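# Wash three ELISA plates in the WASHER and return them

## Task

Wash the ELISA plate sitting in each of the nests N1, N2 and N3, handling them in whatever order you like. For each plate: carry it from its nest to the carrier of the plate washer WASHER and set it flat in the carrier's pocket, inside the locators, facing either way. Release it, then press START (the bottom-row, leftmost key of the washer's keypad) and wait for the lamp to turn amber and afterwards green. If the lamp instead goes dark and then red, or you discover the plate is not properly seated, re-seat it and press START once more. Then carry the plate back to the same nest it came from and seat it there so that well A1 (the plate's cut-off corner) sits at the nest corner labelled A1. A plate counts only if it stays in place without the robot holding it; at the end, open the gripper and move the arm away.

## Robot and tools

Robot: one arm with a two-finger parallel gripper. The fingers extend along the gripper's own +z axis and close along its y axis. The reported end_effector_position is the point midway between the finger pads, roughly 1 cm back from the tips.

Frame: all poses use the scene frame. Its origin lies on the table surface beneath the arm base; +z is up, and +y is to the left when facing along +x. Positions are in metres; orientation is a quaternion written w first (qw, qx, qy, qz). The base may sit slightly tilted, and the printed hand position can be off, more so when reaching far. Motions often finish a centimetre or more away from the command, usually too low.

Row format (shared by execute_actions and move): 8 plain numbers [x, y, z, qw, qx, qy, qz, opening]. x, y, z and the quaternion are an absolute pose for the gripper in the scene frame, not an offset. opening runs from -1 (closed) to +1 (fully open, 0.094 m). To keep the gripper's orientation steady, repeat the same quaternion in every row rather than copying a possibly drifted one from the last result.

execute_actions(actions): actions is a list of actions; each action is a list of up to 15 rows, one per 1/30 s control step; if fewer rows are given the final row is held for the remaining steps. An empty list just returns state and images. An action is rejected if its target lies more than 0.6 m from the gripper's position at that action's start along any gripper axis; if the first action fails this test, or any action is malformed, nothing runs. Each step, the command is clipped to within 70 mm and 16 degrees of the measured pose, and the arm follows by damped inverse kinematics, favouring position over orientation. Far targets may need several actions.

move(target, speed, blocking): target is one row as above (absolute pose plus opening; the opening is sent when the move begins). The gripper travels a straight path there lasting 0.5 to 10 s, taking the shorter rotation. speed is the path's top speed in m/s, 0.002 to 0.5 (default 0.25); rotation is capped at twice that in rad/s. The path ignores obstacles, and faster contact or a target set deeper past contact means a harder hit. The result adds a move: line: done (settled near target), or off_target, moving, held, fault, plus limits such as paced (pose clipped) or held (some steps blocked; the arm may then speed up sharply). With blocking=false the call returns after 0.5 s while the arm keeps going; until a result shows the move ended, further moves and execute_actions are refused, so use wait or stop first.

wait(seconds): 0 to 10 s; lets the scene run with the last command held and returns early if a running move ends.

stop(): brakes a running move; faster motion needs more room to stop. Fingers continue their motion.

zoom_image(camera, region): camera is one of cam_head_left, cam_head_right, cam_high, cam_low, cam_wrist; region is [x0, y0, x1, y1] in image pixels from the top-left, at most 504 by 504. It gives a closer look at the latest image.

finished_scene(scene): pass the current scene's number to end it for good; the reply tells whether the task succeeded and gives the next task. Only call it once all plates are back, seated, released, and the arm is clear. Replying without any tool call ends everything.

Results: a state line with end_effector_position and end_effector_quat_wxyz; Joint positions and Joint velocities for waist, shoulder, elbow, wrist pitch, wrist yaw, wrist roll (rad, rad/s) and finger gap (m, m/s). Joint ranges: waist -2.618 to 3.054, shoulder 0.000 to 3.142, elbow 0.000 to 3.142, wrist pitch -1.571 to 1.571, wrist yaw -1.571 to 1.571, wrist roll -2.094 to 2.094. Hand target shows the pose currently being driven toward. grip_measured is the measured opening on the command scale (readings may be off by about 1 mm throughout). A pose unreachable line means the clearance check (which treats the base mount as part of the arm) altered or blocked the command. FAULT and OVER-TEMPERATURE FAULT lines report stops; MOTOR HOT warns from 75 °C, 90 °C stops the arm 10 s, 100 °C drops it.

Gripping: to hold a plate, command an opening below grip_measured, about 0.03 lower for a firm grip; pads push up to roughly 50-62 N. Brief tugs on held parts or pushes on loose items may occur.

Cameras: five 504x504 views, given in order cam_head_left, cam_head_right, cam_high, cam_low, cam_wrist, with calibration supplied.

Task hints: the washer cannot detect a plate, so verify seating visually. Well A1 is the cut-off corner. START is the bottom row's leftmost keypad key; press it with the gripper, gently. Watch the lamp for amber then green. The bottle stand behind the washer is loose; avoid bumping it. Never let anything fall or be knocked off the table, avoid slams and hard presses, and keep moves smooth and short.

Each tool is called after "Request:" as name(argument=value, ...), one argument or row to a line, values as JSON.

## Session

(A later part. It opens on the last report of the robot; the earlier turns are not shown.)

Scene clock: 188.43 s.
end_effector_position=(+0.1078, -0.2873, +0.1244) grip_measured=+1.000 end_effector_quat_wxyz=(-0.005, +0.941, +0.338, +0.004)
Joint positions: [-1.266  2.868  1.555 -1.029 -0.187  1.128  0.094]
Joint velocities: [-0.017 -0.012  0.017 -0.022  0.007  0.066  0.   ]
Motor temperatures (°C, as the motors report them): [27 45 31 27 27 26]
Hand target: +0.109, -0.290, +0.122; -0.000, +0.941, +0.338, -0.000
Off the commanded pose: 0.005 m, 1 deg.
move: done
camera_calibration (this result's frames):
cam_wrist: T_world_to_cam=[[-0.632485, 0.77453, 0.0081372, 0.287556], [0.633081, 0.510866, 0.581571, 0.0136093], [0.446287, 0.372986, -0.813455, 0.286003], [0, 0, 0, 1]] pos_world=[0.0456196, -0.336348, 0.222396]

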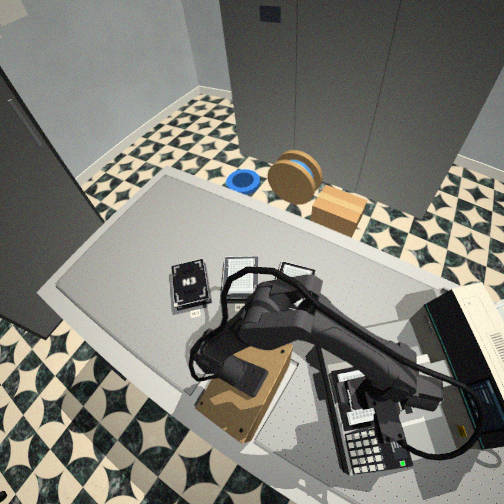

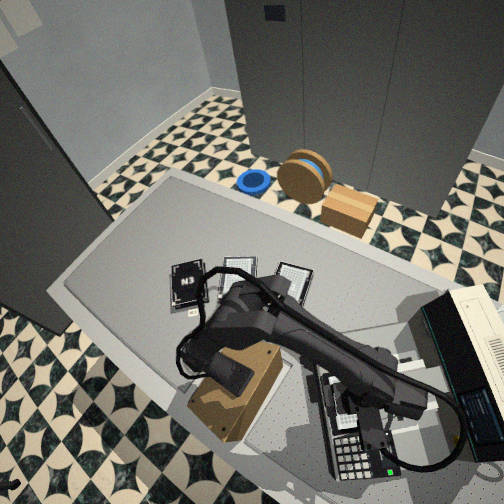

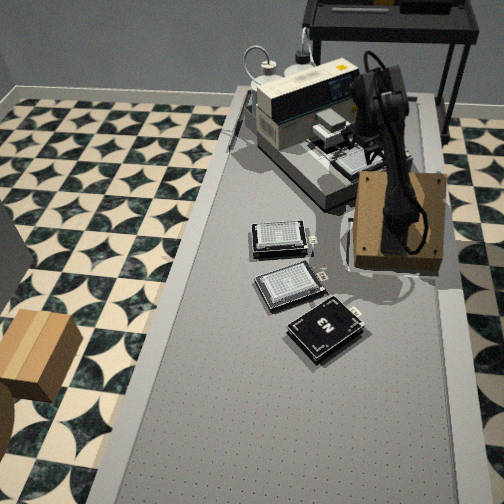

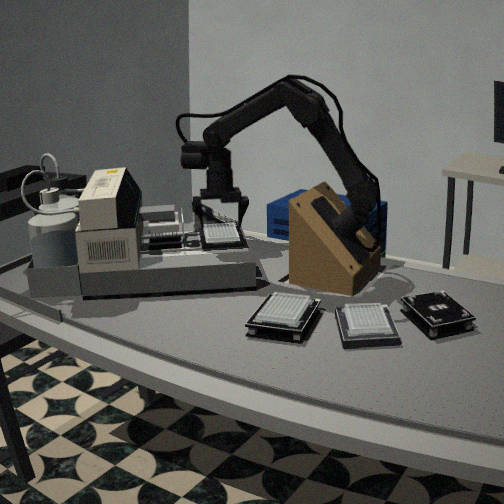

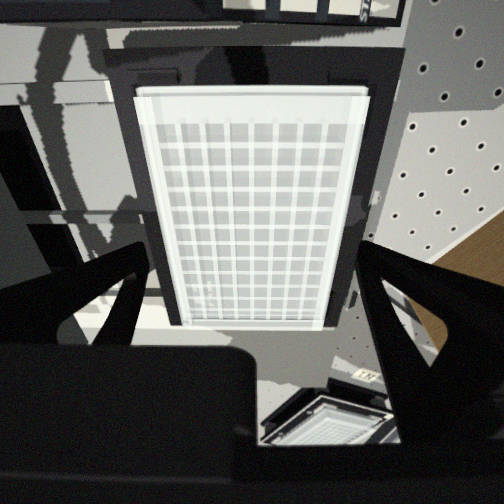

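Request:
move(
  target=[0.109,-0.2905,0.102,0,0.941,0.338,0,1],
  speed=0.03,
)

Request:
execute_actions(
  actions=[
    [[0.109,-0.2905,0.103,0,0.941,0.338,0,0.82]],
    [[0.109,-0.2905,0.103,0,0.941,0.338,0,0.71]],
  ],
)

Scene clock: 193.33 s.
end_effector_position=(+0.1075, -0.2880, +0.1050) grip_measured=+1.000 end_effector_quat_wxyz=(-0.005, +0.941, +0.338, +0.004)
Joint positions: [-1.257  2.895  1.517 -0.962 -0.193  1.134  0.094]
Joint velocities: [ 0.007  0.002 -0.012 -0.007 -0.022  0.007  0.   ]
Motor temperatures (°C, as the motors report them): [27 44 31 27 27 26]
Hand target: +0.108, -0.290, +0.102; -0.000, +0.941, +0.338, -0.000
Off the commanded pose: 0.004 m, 1 deg.
move: done
camera_calibration (this result's frames):
cam_wrist: T_world_to_cam=[[-0.63253, 0.774501, 0.00735625, 0.288196], [0.632741, 0.511232, 0.581619, 0.0256253], [0.446703, 0.372546, -0.813428, 0.27048], [0, 0, 0, 1]] pos_world=[0.045254, -0.337075, 0.202992]

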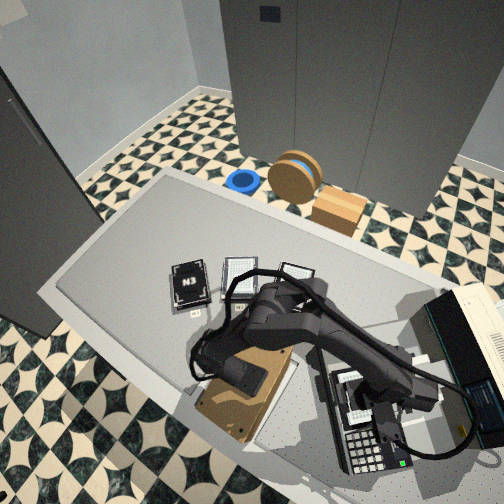

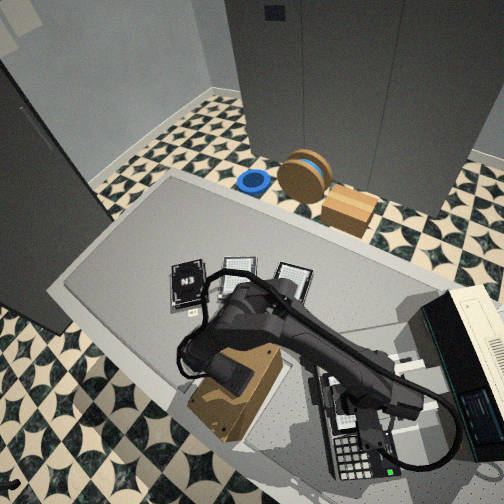

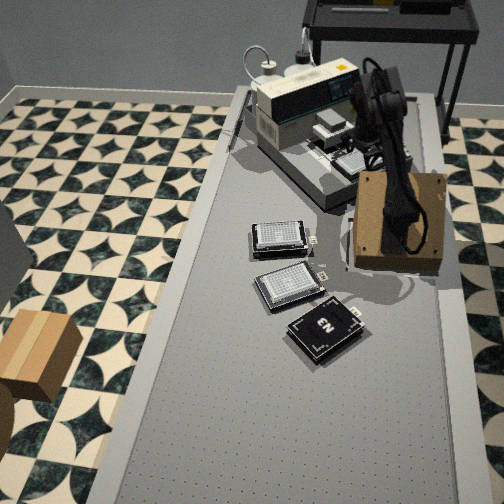

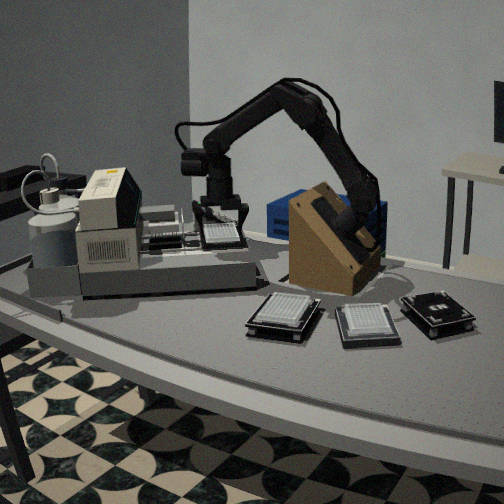

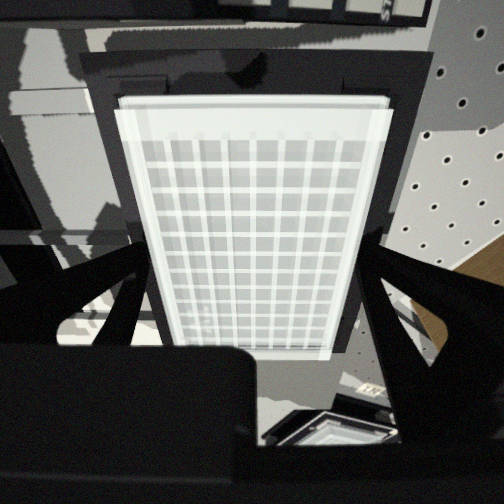

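Scene clock: 194.33 s.
end_effector_position=(+0.1074, -0.2878, +0.1050) grip_measured=+0.755 end_effector_quat_wxyz=(-0.005, +0.941, +0.337, +0.004)
Joint positions: [-1.257  2.895  1.517 -0.963 -0.193  1.134  0.082]
Joint velocities: [-0.017  0.002 -0.022 -0.037 -0.022 -0.022  0.   ]
Motor temperatures (°C, as the motors report them): [27 44 31 27 27 26]
Hand target: +0.109, -0.290, +0.103; -0.000, +0.941, +0.338, -0.000
Off the commanded pose: 0.004 m, 1 deg.
camera_calibration (this result's frames):
cam_wrist: T_world_to_cam=[[-0.632364, 0.774624, 0.00853809, 0.287806], [0.633227, 0.510523, 0.581714, 0.0253131], [0.446251, 0.373261, -0.813349, 0.270695], [0, 0, 0, 1]] pos_world=[0.0451719, -0.336904, 0.202987]

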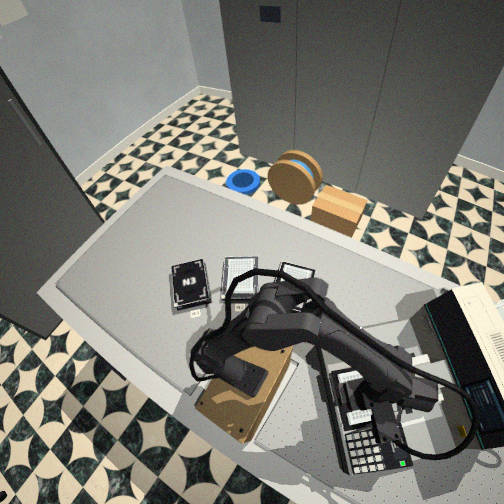

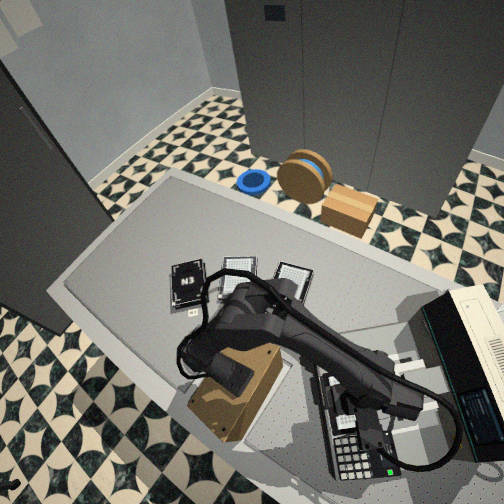

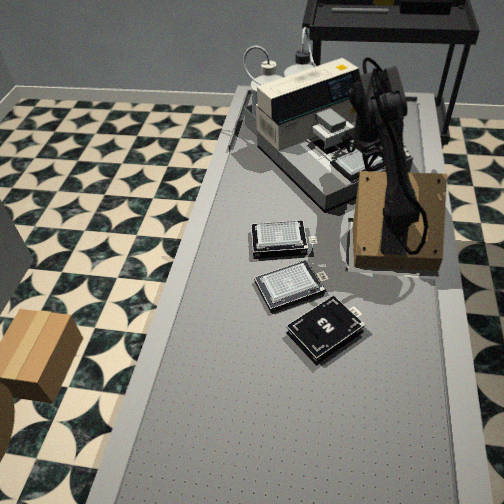

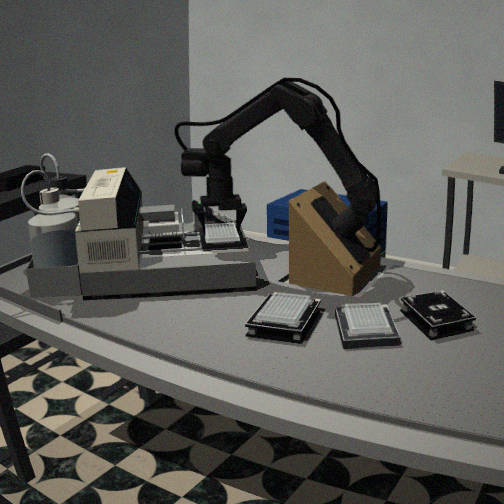

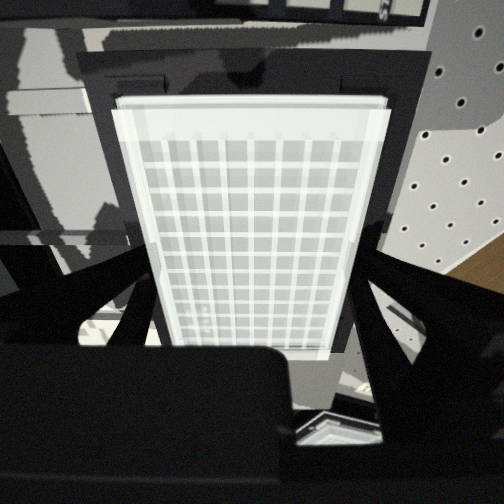

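Request:
move(
  target=[0.109,-0.2905,0.19,0,0.941,0.338,0,0.71],
  speed=0.08,
)

Request:
move(
  target=[0.29,-0.13,0.19,0,0.819,0.574,0,0.71],
  speed=0.25,
)

Request:
move(
  target=[0.1725,0.326,0.14,0,-0.382,0.924,0,0.71],
  speed=0.3,
)

Request:
move(
  target=[0.1725,0.326,0.068,0,-0.382,0.924,0,0.71],
  speed=0.05,
)

Scene clock: 201.17 s.
end_effector_position=(+0.1125, -0.2867, +0.1699) grip_measured=+0.755 end_effector_quat_wxyz=(-0.020, +0.942, +0.336, +0.006)
Joint positions: [-1.276  2.86   1.727 -1.24  -0.181  1.118  0.082]
Joint velocities: [ 0.007  0.002 -0.002 -0.037  0.051  0.037 -0.   ]
Motor temperatures (°C, as the motors report them): [27 44 31 27 27 26]
Hand target: +0.110, -0.292, +0.189; +0.000, +0.941, +0.338, +0.000
Off the commanded pose: 0.021 m, 2 deg.
move: off_target
camera_calibration (this result's frames):
cam_wrist: T_world_to_cam=[[-0.630362, 0.775532, 0.0345682, 0.285316], [0.637825, 0.492021, 0.592532, -0.0238639], [0.442519, 0.395558, -0.804805, 0.326111], [0, 0, 0, 1]] pos_world=[0.0507629, -0.338526, 0.266733]

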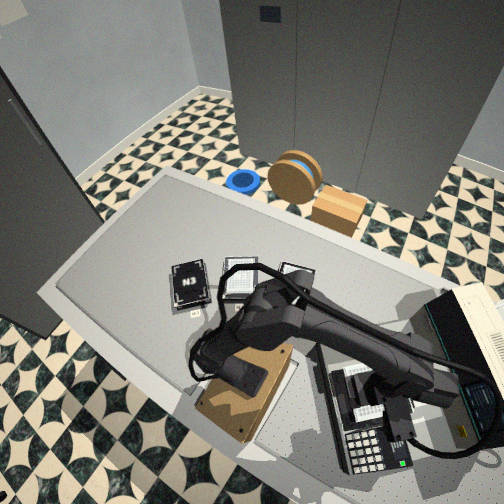

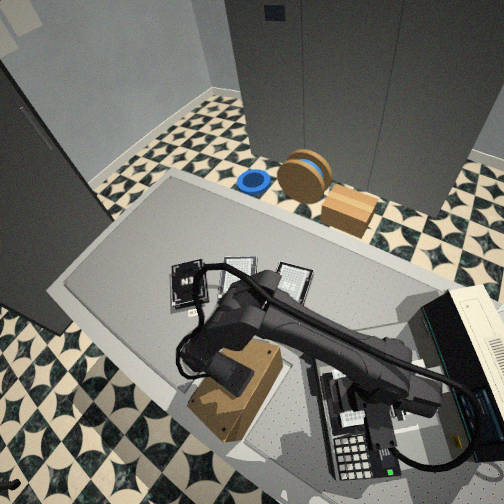

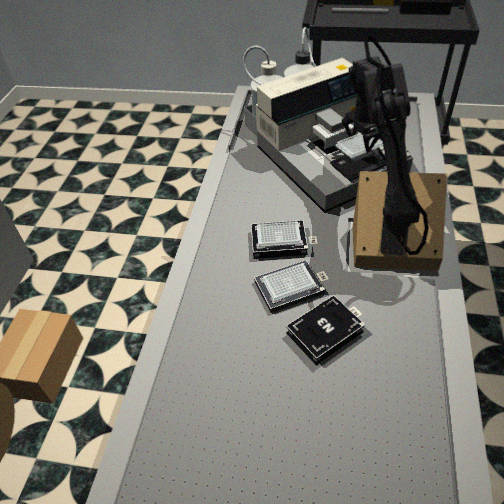

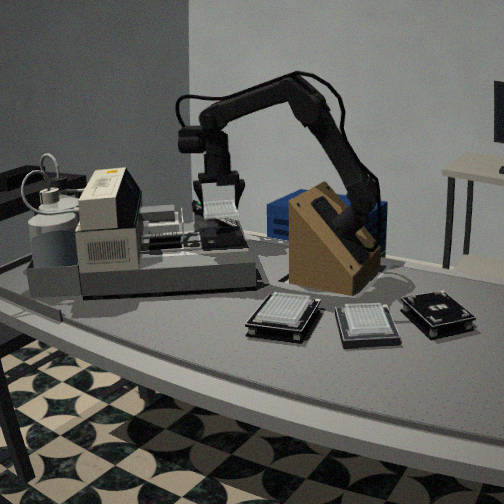

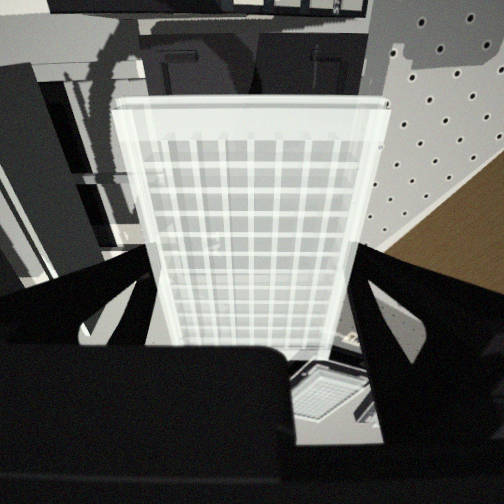

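Scene clock: 202.70 s.
end_effector_position=(+0.2815, -0.1321, +0.1727) grip_measured=+0.755 end_effector_quat_wxyz=(-0.016, +0.824, +0.566, -0.012)
Joint positions: [-0.715  2.519  1.576 -1.263 -0.511  1.051  0.082]
Joint velocities: [-0.017 -0.002 -0.007 -0.022  0.037 -0.007 -0.   ]
Motor temperatures (°C, as the motors report them): [27 44 31 27 27 26]
Hand target: +0.286, -0.132, +0.189; +0.001, +0.822, +0.570, -0.007
Off the commanded pose: 0.019 m, 3 deg.
move: off_target
camera_calibration (this result's frames):
cam_wrist: T_world_to_cam=[[-0.931146, 0.362359, 0.0407828, 0.300809], [0.319392, 0.756502, 0.570696, -0.0810111], [0.175945, 0.544427, -0.820148, 0.2898], [0, 0, 0, 1]] pos_world=[0.254982, -0.205491, 0.271643]

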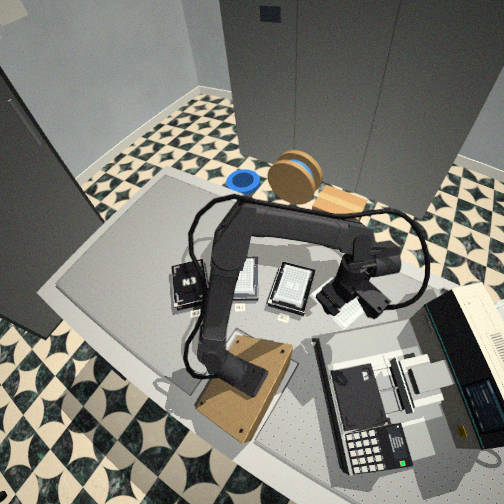

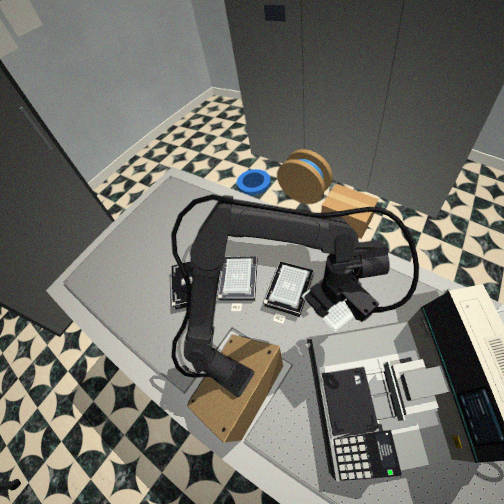

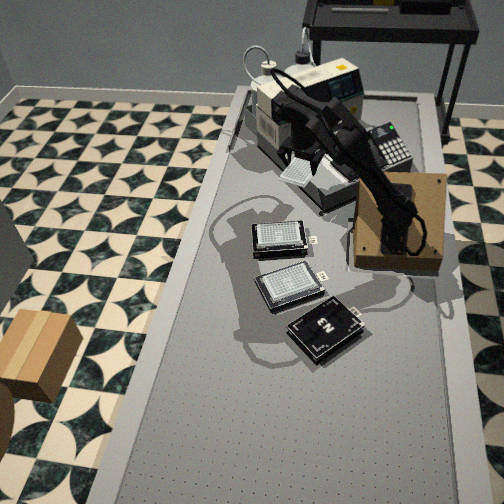

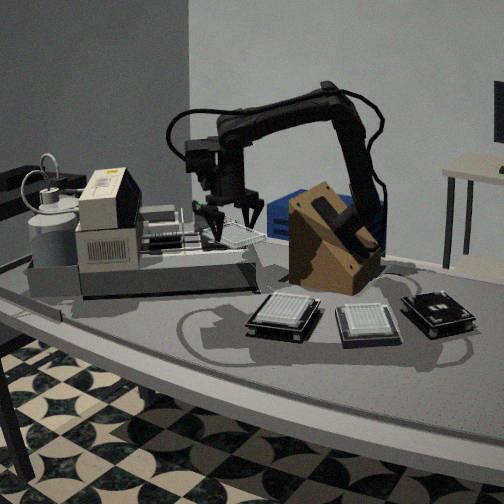

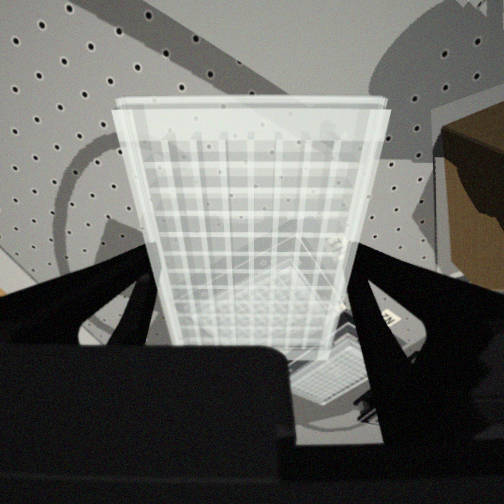

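Scene clock: 207.70 s.
end_effector_position=(+0.1675, +0.3080, +0.1334) grip_measured=+0.756 end_effector_quat_wxyz=(-0.034, -0.356, +0.934, -0.019)
Joint positions: [ 0.473  1.288  1.214 -1.206 -0.671 -0.16   0.082]
Joint velocities: [ 0.002 -0.002  0.027  0.022 -0.022 -0.037 -0.001]
Motor temperatures (°C, as the motors report them): [27 42 30 27 27 26]
Hand target: +0.173, +0.319, +0.143; -0.006, -0.380, +0.925, -0.016
Off the commanded pose: 0.020 m, 5 deg.
move: off_target
camera_calibration (this result's frames):
cam_wrist: T_world_to_cam=[[0.663095, -0.748429, 0.0126032, 0.115657], [-0.584251, -0.506965, 0.633749, 0.176884], [-0.467927, -0.4276, -0.773436, 0.439056], [0, 0, 0, 1]] pos_world=[0.232099, 0.363976, 0.226024]

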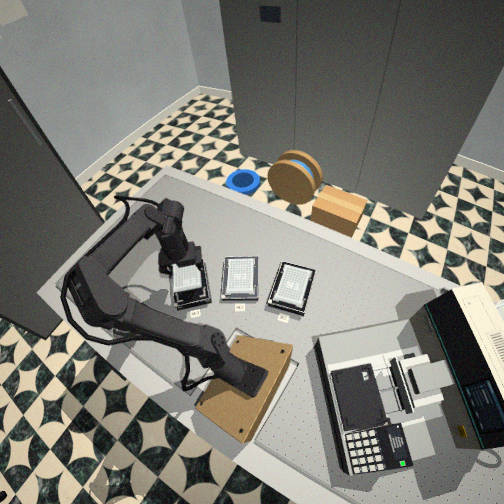

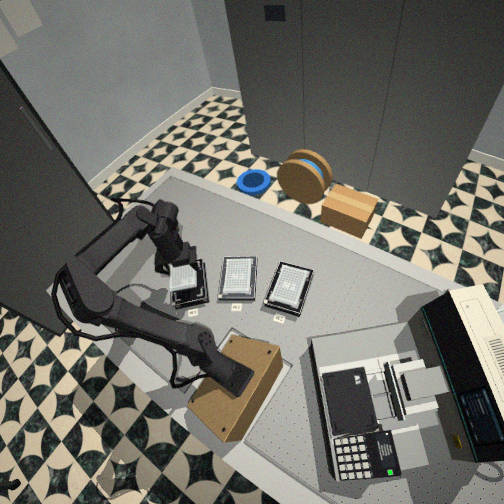

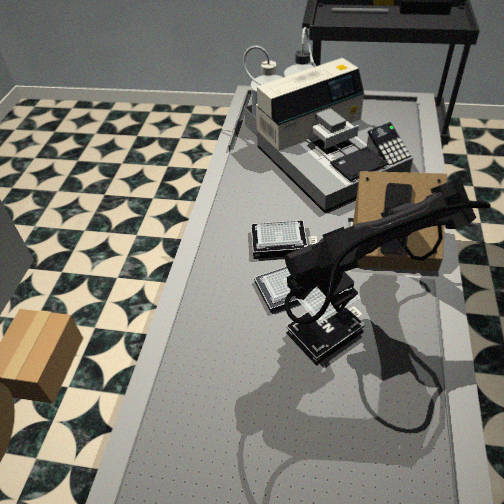

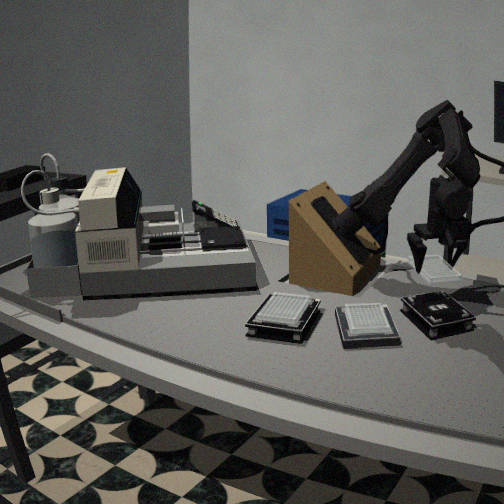

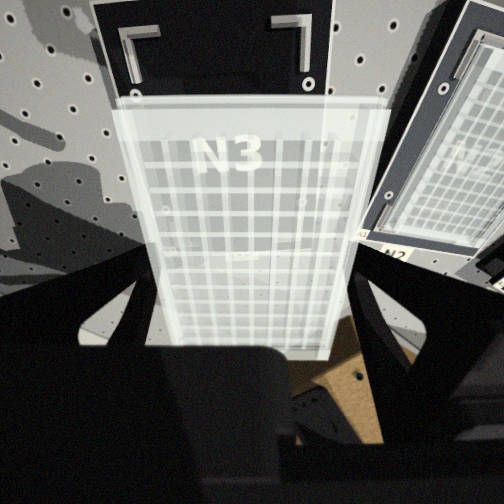

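Scene clock: 209.57 s.
end_effector_position=(+0.1671, +0.3261, +0.0719) grip_measured=+0.756 end_effector_quat_wxyz=(-0.003, -0.385, +0.923, +0.000)
Joint positions: [ 0.679  1.288  1.04  -0.802 -0.604  0.066  0.082]
Joint velocities: [ 0.017 -0.002 -0.007 -0.007  0.037 -0.066 -0.001]
Motor temperatures (°C, as the motors report them): [27 42 30 27 27 26]
Hand target: +0.171, +0.324, +0.067; +0.000, -0.383, +0.924, -0.003
Off the commanded pose: 0.007 m, 0 deg.
move: done
camera_calibration (this result's frames):
cam_wrist: T_world_to_cam=[[0.707771, -0.706441, -0.00109245, 0.110083], [-0.576365, -0.578343, 0.577341, 0.250881], [-0.408489, -0.407995, -0.816502, 0.385818], [0, 0, 0, 1]] pos_world=[0.224288, 0.380274, 0.170298]

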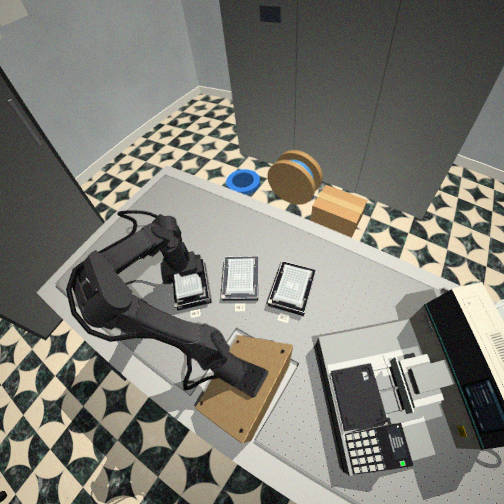

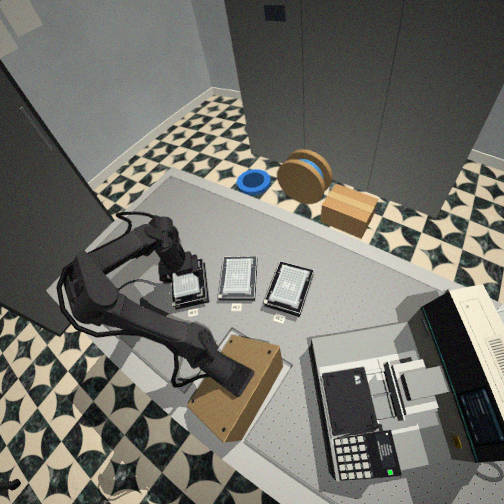

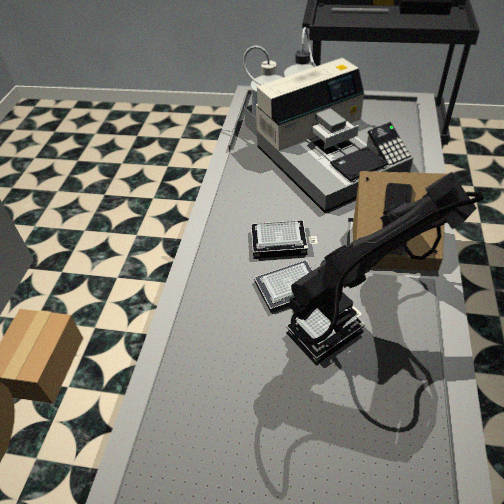

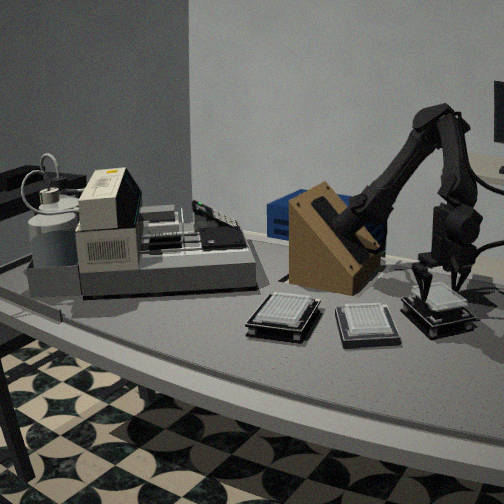

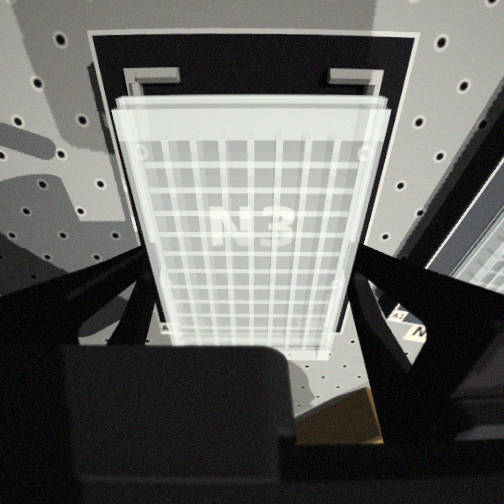

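Request:
move(
  target=[0.173,0.3265,0.056,0,-0.380,0.925,0,0.71],
  speed=0.03,
)

Request:
zoom_image(
  camera="cam_wrist",
  region=[60,0,450,200],
)

Scene clock: 213.90 s.
end_effector_position=(+0.1689, +0.3261, +0.0585) grip_measured=+0.756 end_effector_quat_wxyz=(-0.007, -0.380, +0.925, +0.001)
Joint positions: [ 0.703  1.32   1.024 -0.748 -0.596  0.099  0.082]
Joint velocities: [ 0.012 -0.012  0.002  0.022  0.022  0.007 -0.001]
Motor temperatures (°C, as the motors report them): [27 41 30 27 27 26]
Hand target: +0.173, +0.326, +0.056; -0.000, -0.380, +0.925, -0.000
Off the commanded pose: 0.005 m, 1 deg.
move: done
camera_calibration (this result's frames):
cam_wrist: T_world_to_cam=[[0.699516, -0.714601, -0.00480801, 0.113062], [-0.578702, -0.570408, 0.582871, 0.25705], [-0.419263, -0.404945, -0.81255, 0.376179], [0, 0, 0, 1]] pos_world=[0.227385, 0.379749, 0.156381]

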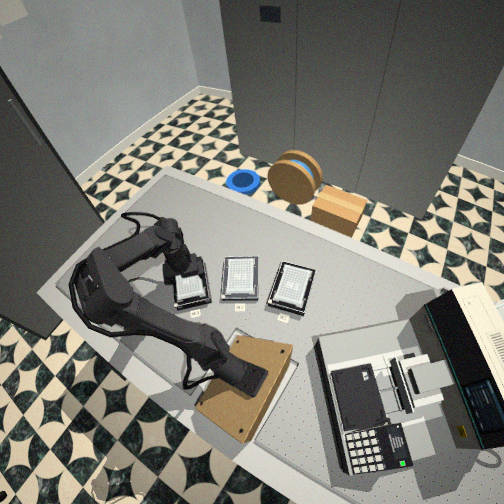

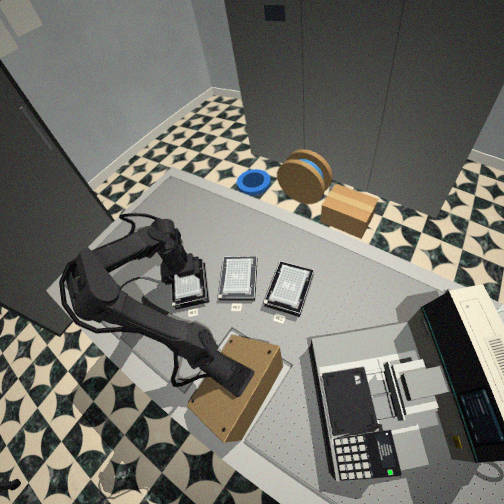

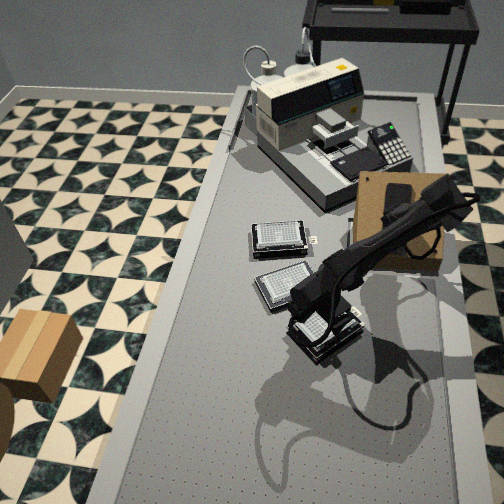

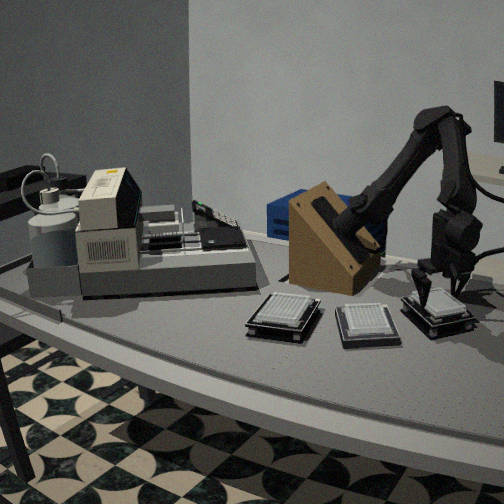

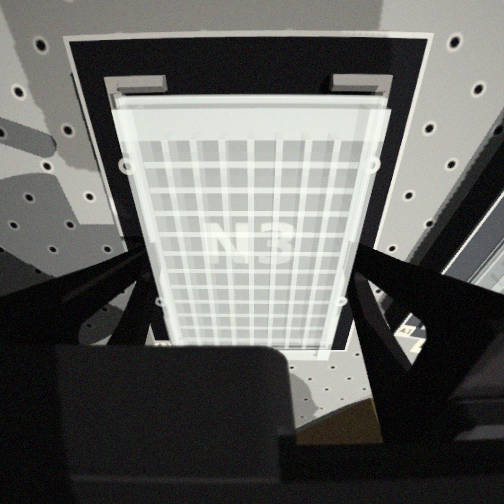

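Region (60, 0, 450, 200) of cam_wrist's 504x504 image, scaled by 1.292, with more detail than that image has; it fills the top 258 rows of this view, and the rest is white.

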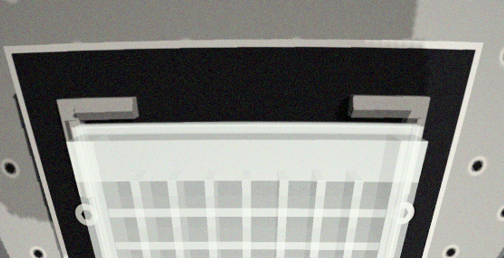

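Request:
move(
  target=[0.1725,0.327,0.049,0,-0.384,0.9233,0,0.71],
  speed=0.015,
)

Request:
zoom_image(
  camera="cam_wrist",
  region=[60,0,450,200],
)

Scene clock: 219.93 s.
end_effector_position=(+0.1690, +0.3281, +0.0546) grip_measured=+0.756 end_effector_quat_wxyz=(-0.003, -0.384, +0.923, +0.000)
Joint positions: [ 0.718  1.323  1.018 -0.722 -0.584  0.108  0.082]
Joint velocities: [-0.002  0.002 -0.012  0.022  0.066  0.037  0.   ]
Motor temperatures (°C, as the motors report them): [27 40 30 27 27 26]
Hand target: +0.172, +0.327, +0.049; -0.000, -0.384, +0.923, -0.000
Off the commanded pose: 0.007 m, 0 deg.
move: done
camera_calibration (this result's frames):
cam_wrist: T_world_to_cam=[[0.706999, -0.707212, -0.00193239, 0.110585], [-0.576624, -0.578028, 0.577397, 0.263009], [-0.409459, -0.407105, -0.816461, 0.373149], [0, 0, 0, 1]] pos_world=[0.226263, 0.382144, 0.153014]

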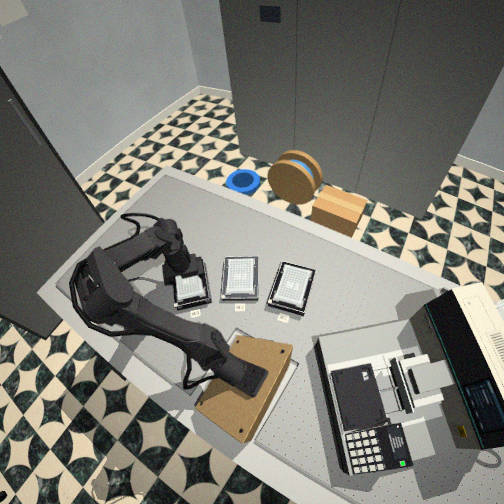

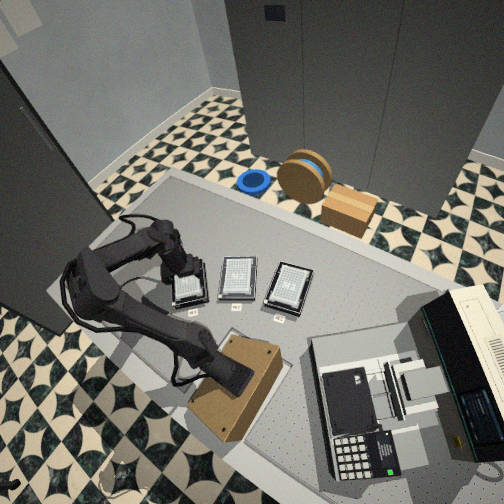

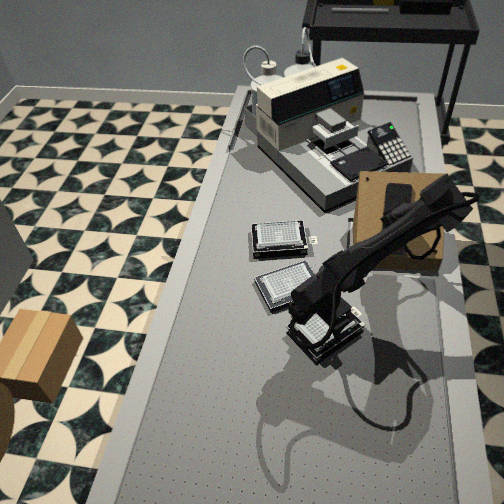

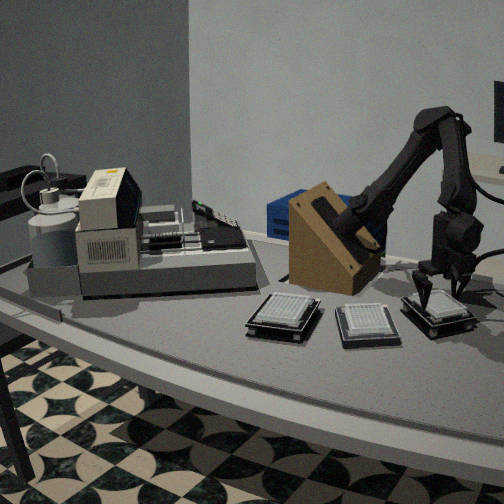

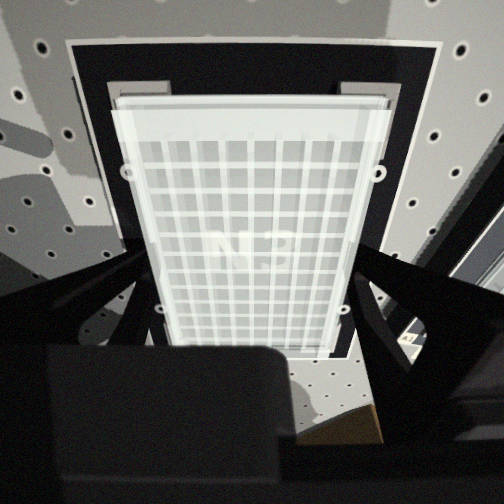

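Region (60, 0, 450, 200) of cam_wrist's 504x504 image, scaled by 1.292, with more detail than that image has; it fills the top 258 rows of this view, and the rest is white.

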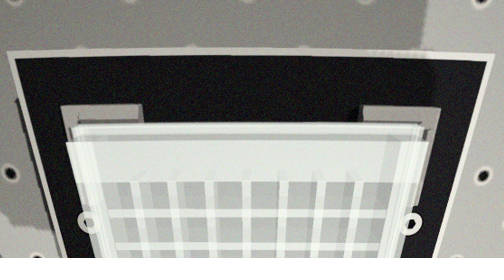

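Overshot +y by ~1.5 mm; slide back.

Request:
move(
  target=[0.1725,0.3235,0.051,0,-0.382,0.924,0,0.71],
  speed=0.01,
)

Request:
zoom_image(
  camera="cam_wrist",
  region=[60,0,450,200],
)

Scene clock: 228.57 s.
end_effector_position=(+0.1690, +0.3281, +0.0546) grip_measured=+0.756 end_effector_quat_wxyz=(-0.003, -0.384, +0.923, +0.000)
Joint positions: [ 0.718  1.323  1.018 -0.722 -0.584  0.108  0.082]
Joint velocities: [-0.007  0.007  0.002 -0.066 -0.007  0.007 -0.001]
Motor temperatures (°C, as the motors report them): [27 39 29 27 27 26]
Hand target: +0.172, +0.323, +0.051; -0.000, -0.382, +0.924, -0.000
Off the commanded pose: 0.007 m, 0 deg.
move: done
camera_calibration (this result's frames):
cam_wrist: T_world_to_cam=[[0.706999, -0.707212, -0.00193239, 0.110585], [-0.576624, -0.578028, 0.577397, 0.263009], [-0.409459, -0.407105, -0.816461, 0.373149], [0, 0, 0, 1]] pos_world=[0.226263, 0.382144, 0.153014]

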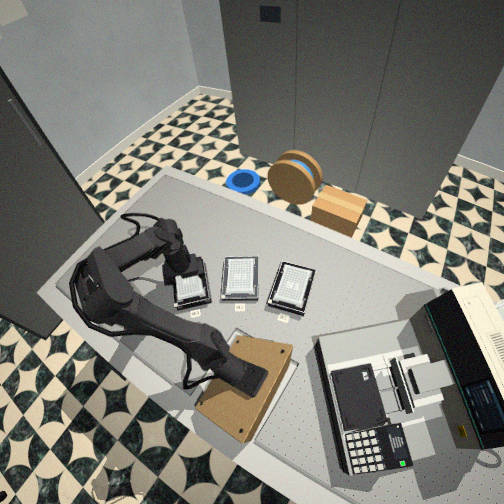

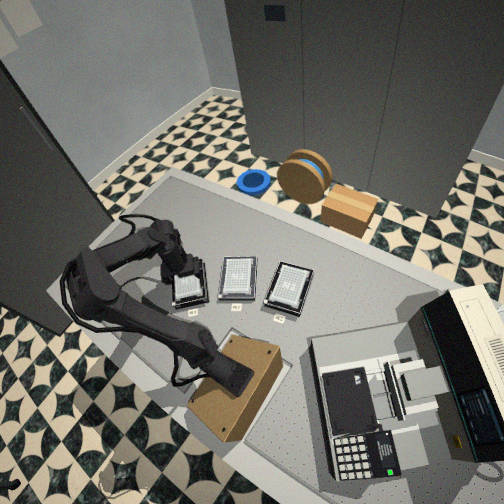

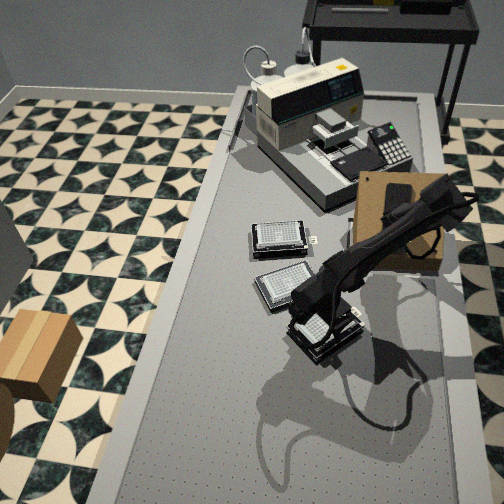

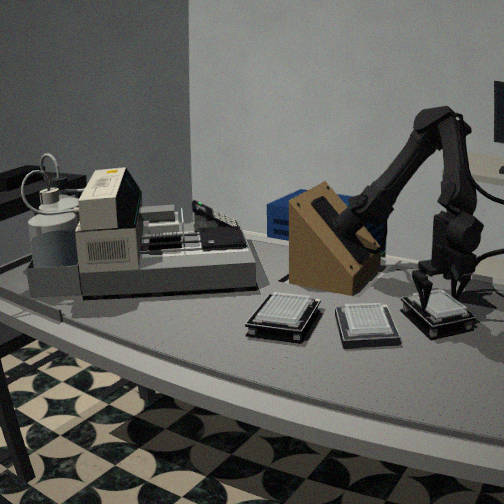

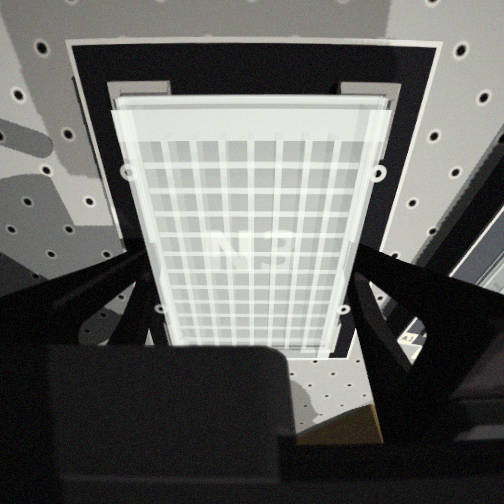

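Region (60, 0, 450, 200) of cam_wrist's 504x504 image, scaled by 1.292, with more detail than that image has; it fills the top 258 rows of this view, and the rest is white.

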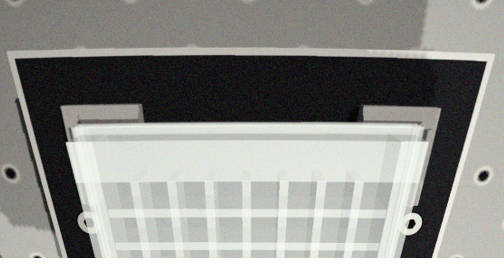

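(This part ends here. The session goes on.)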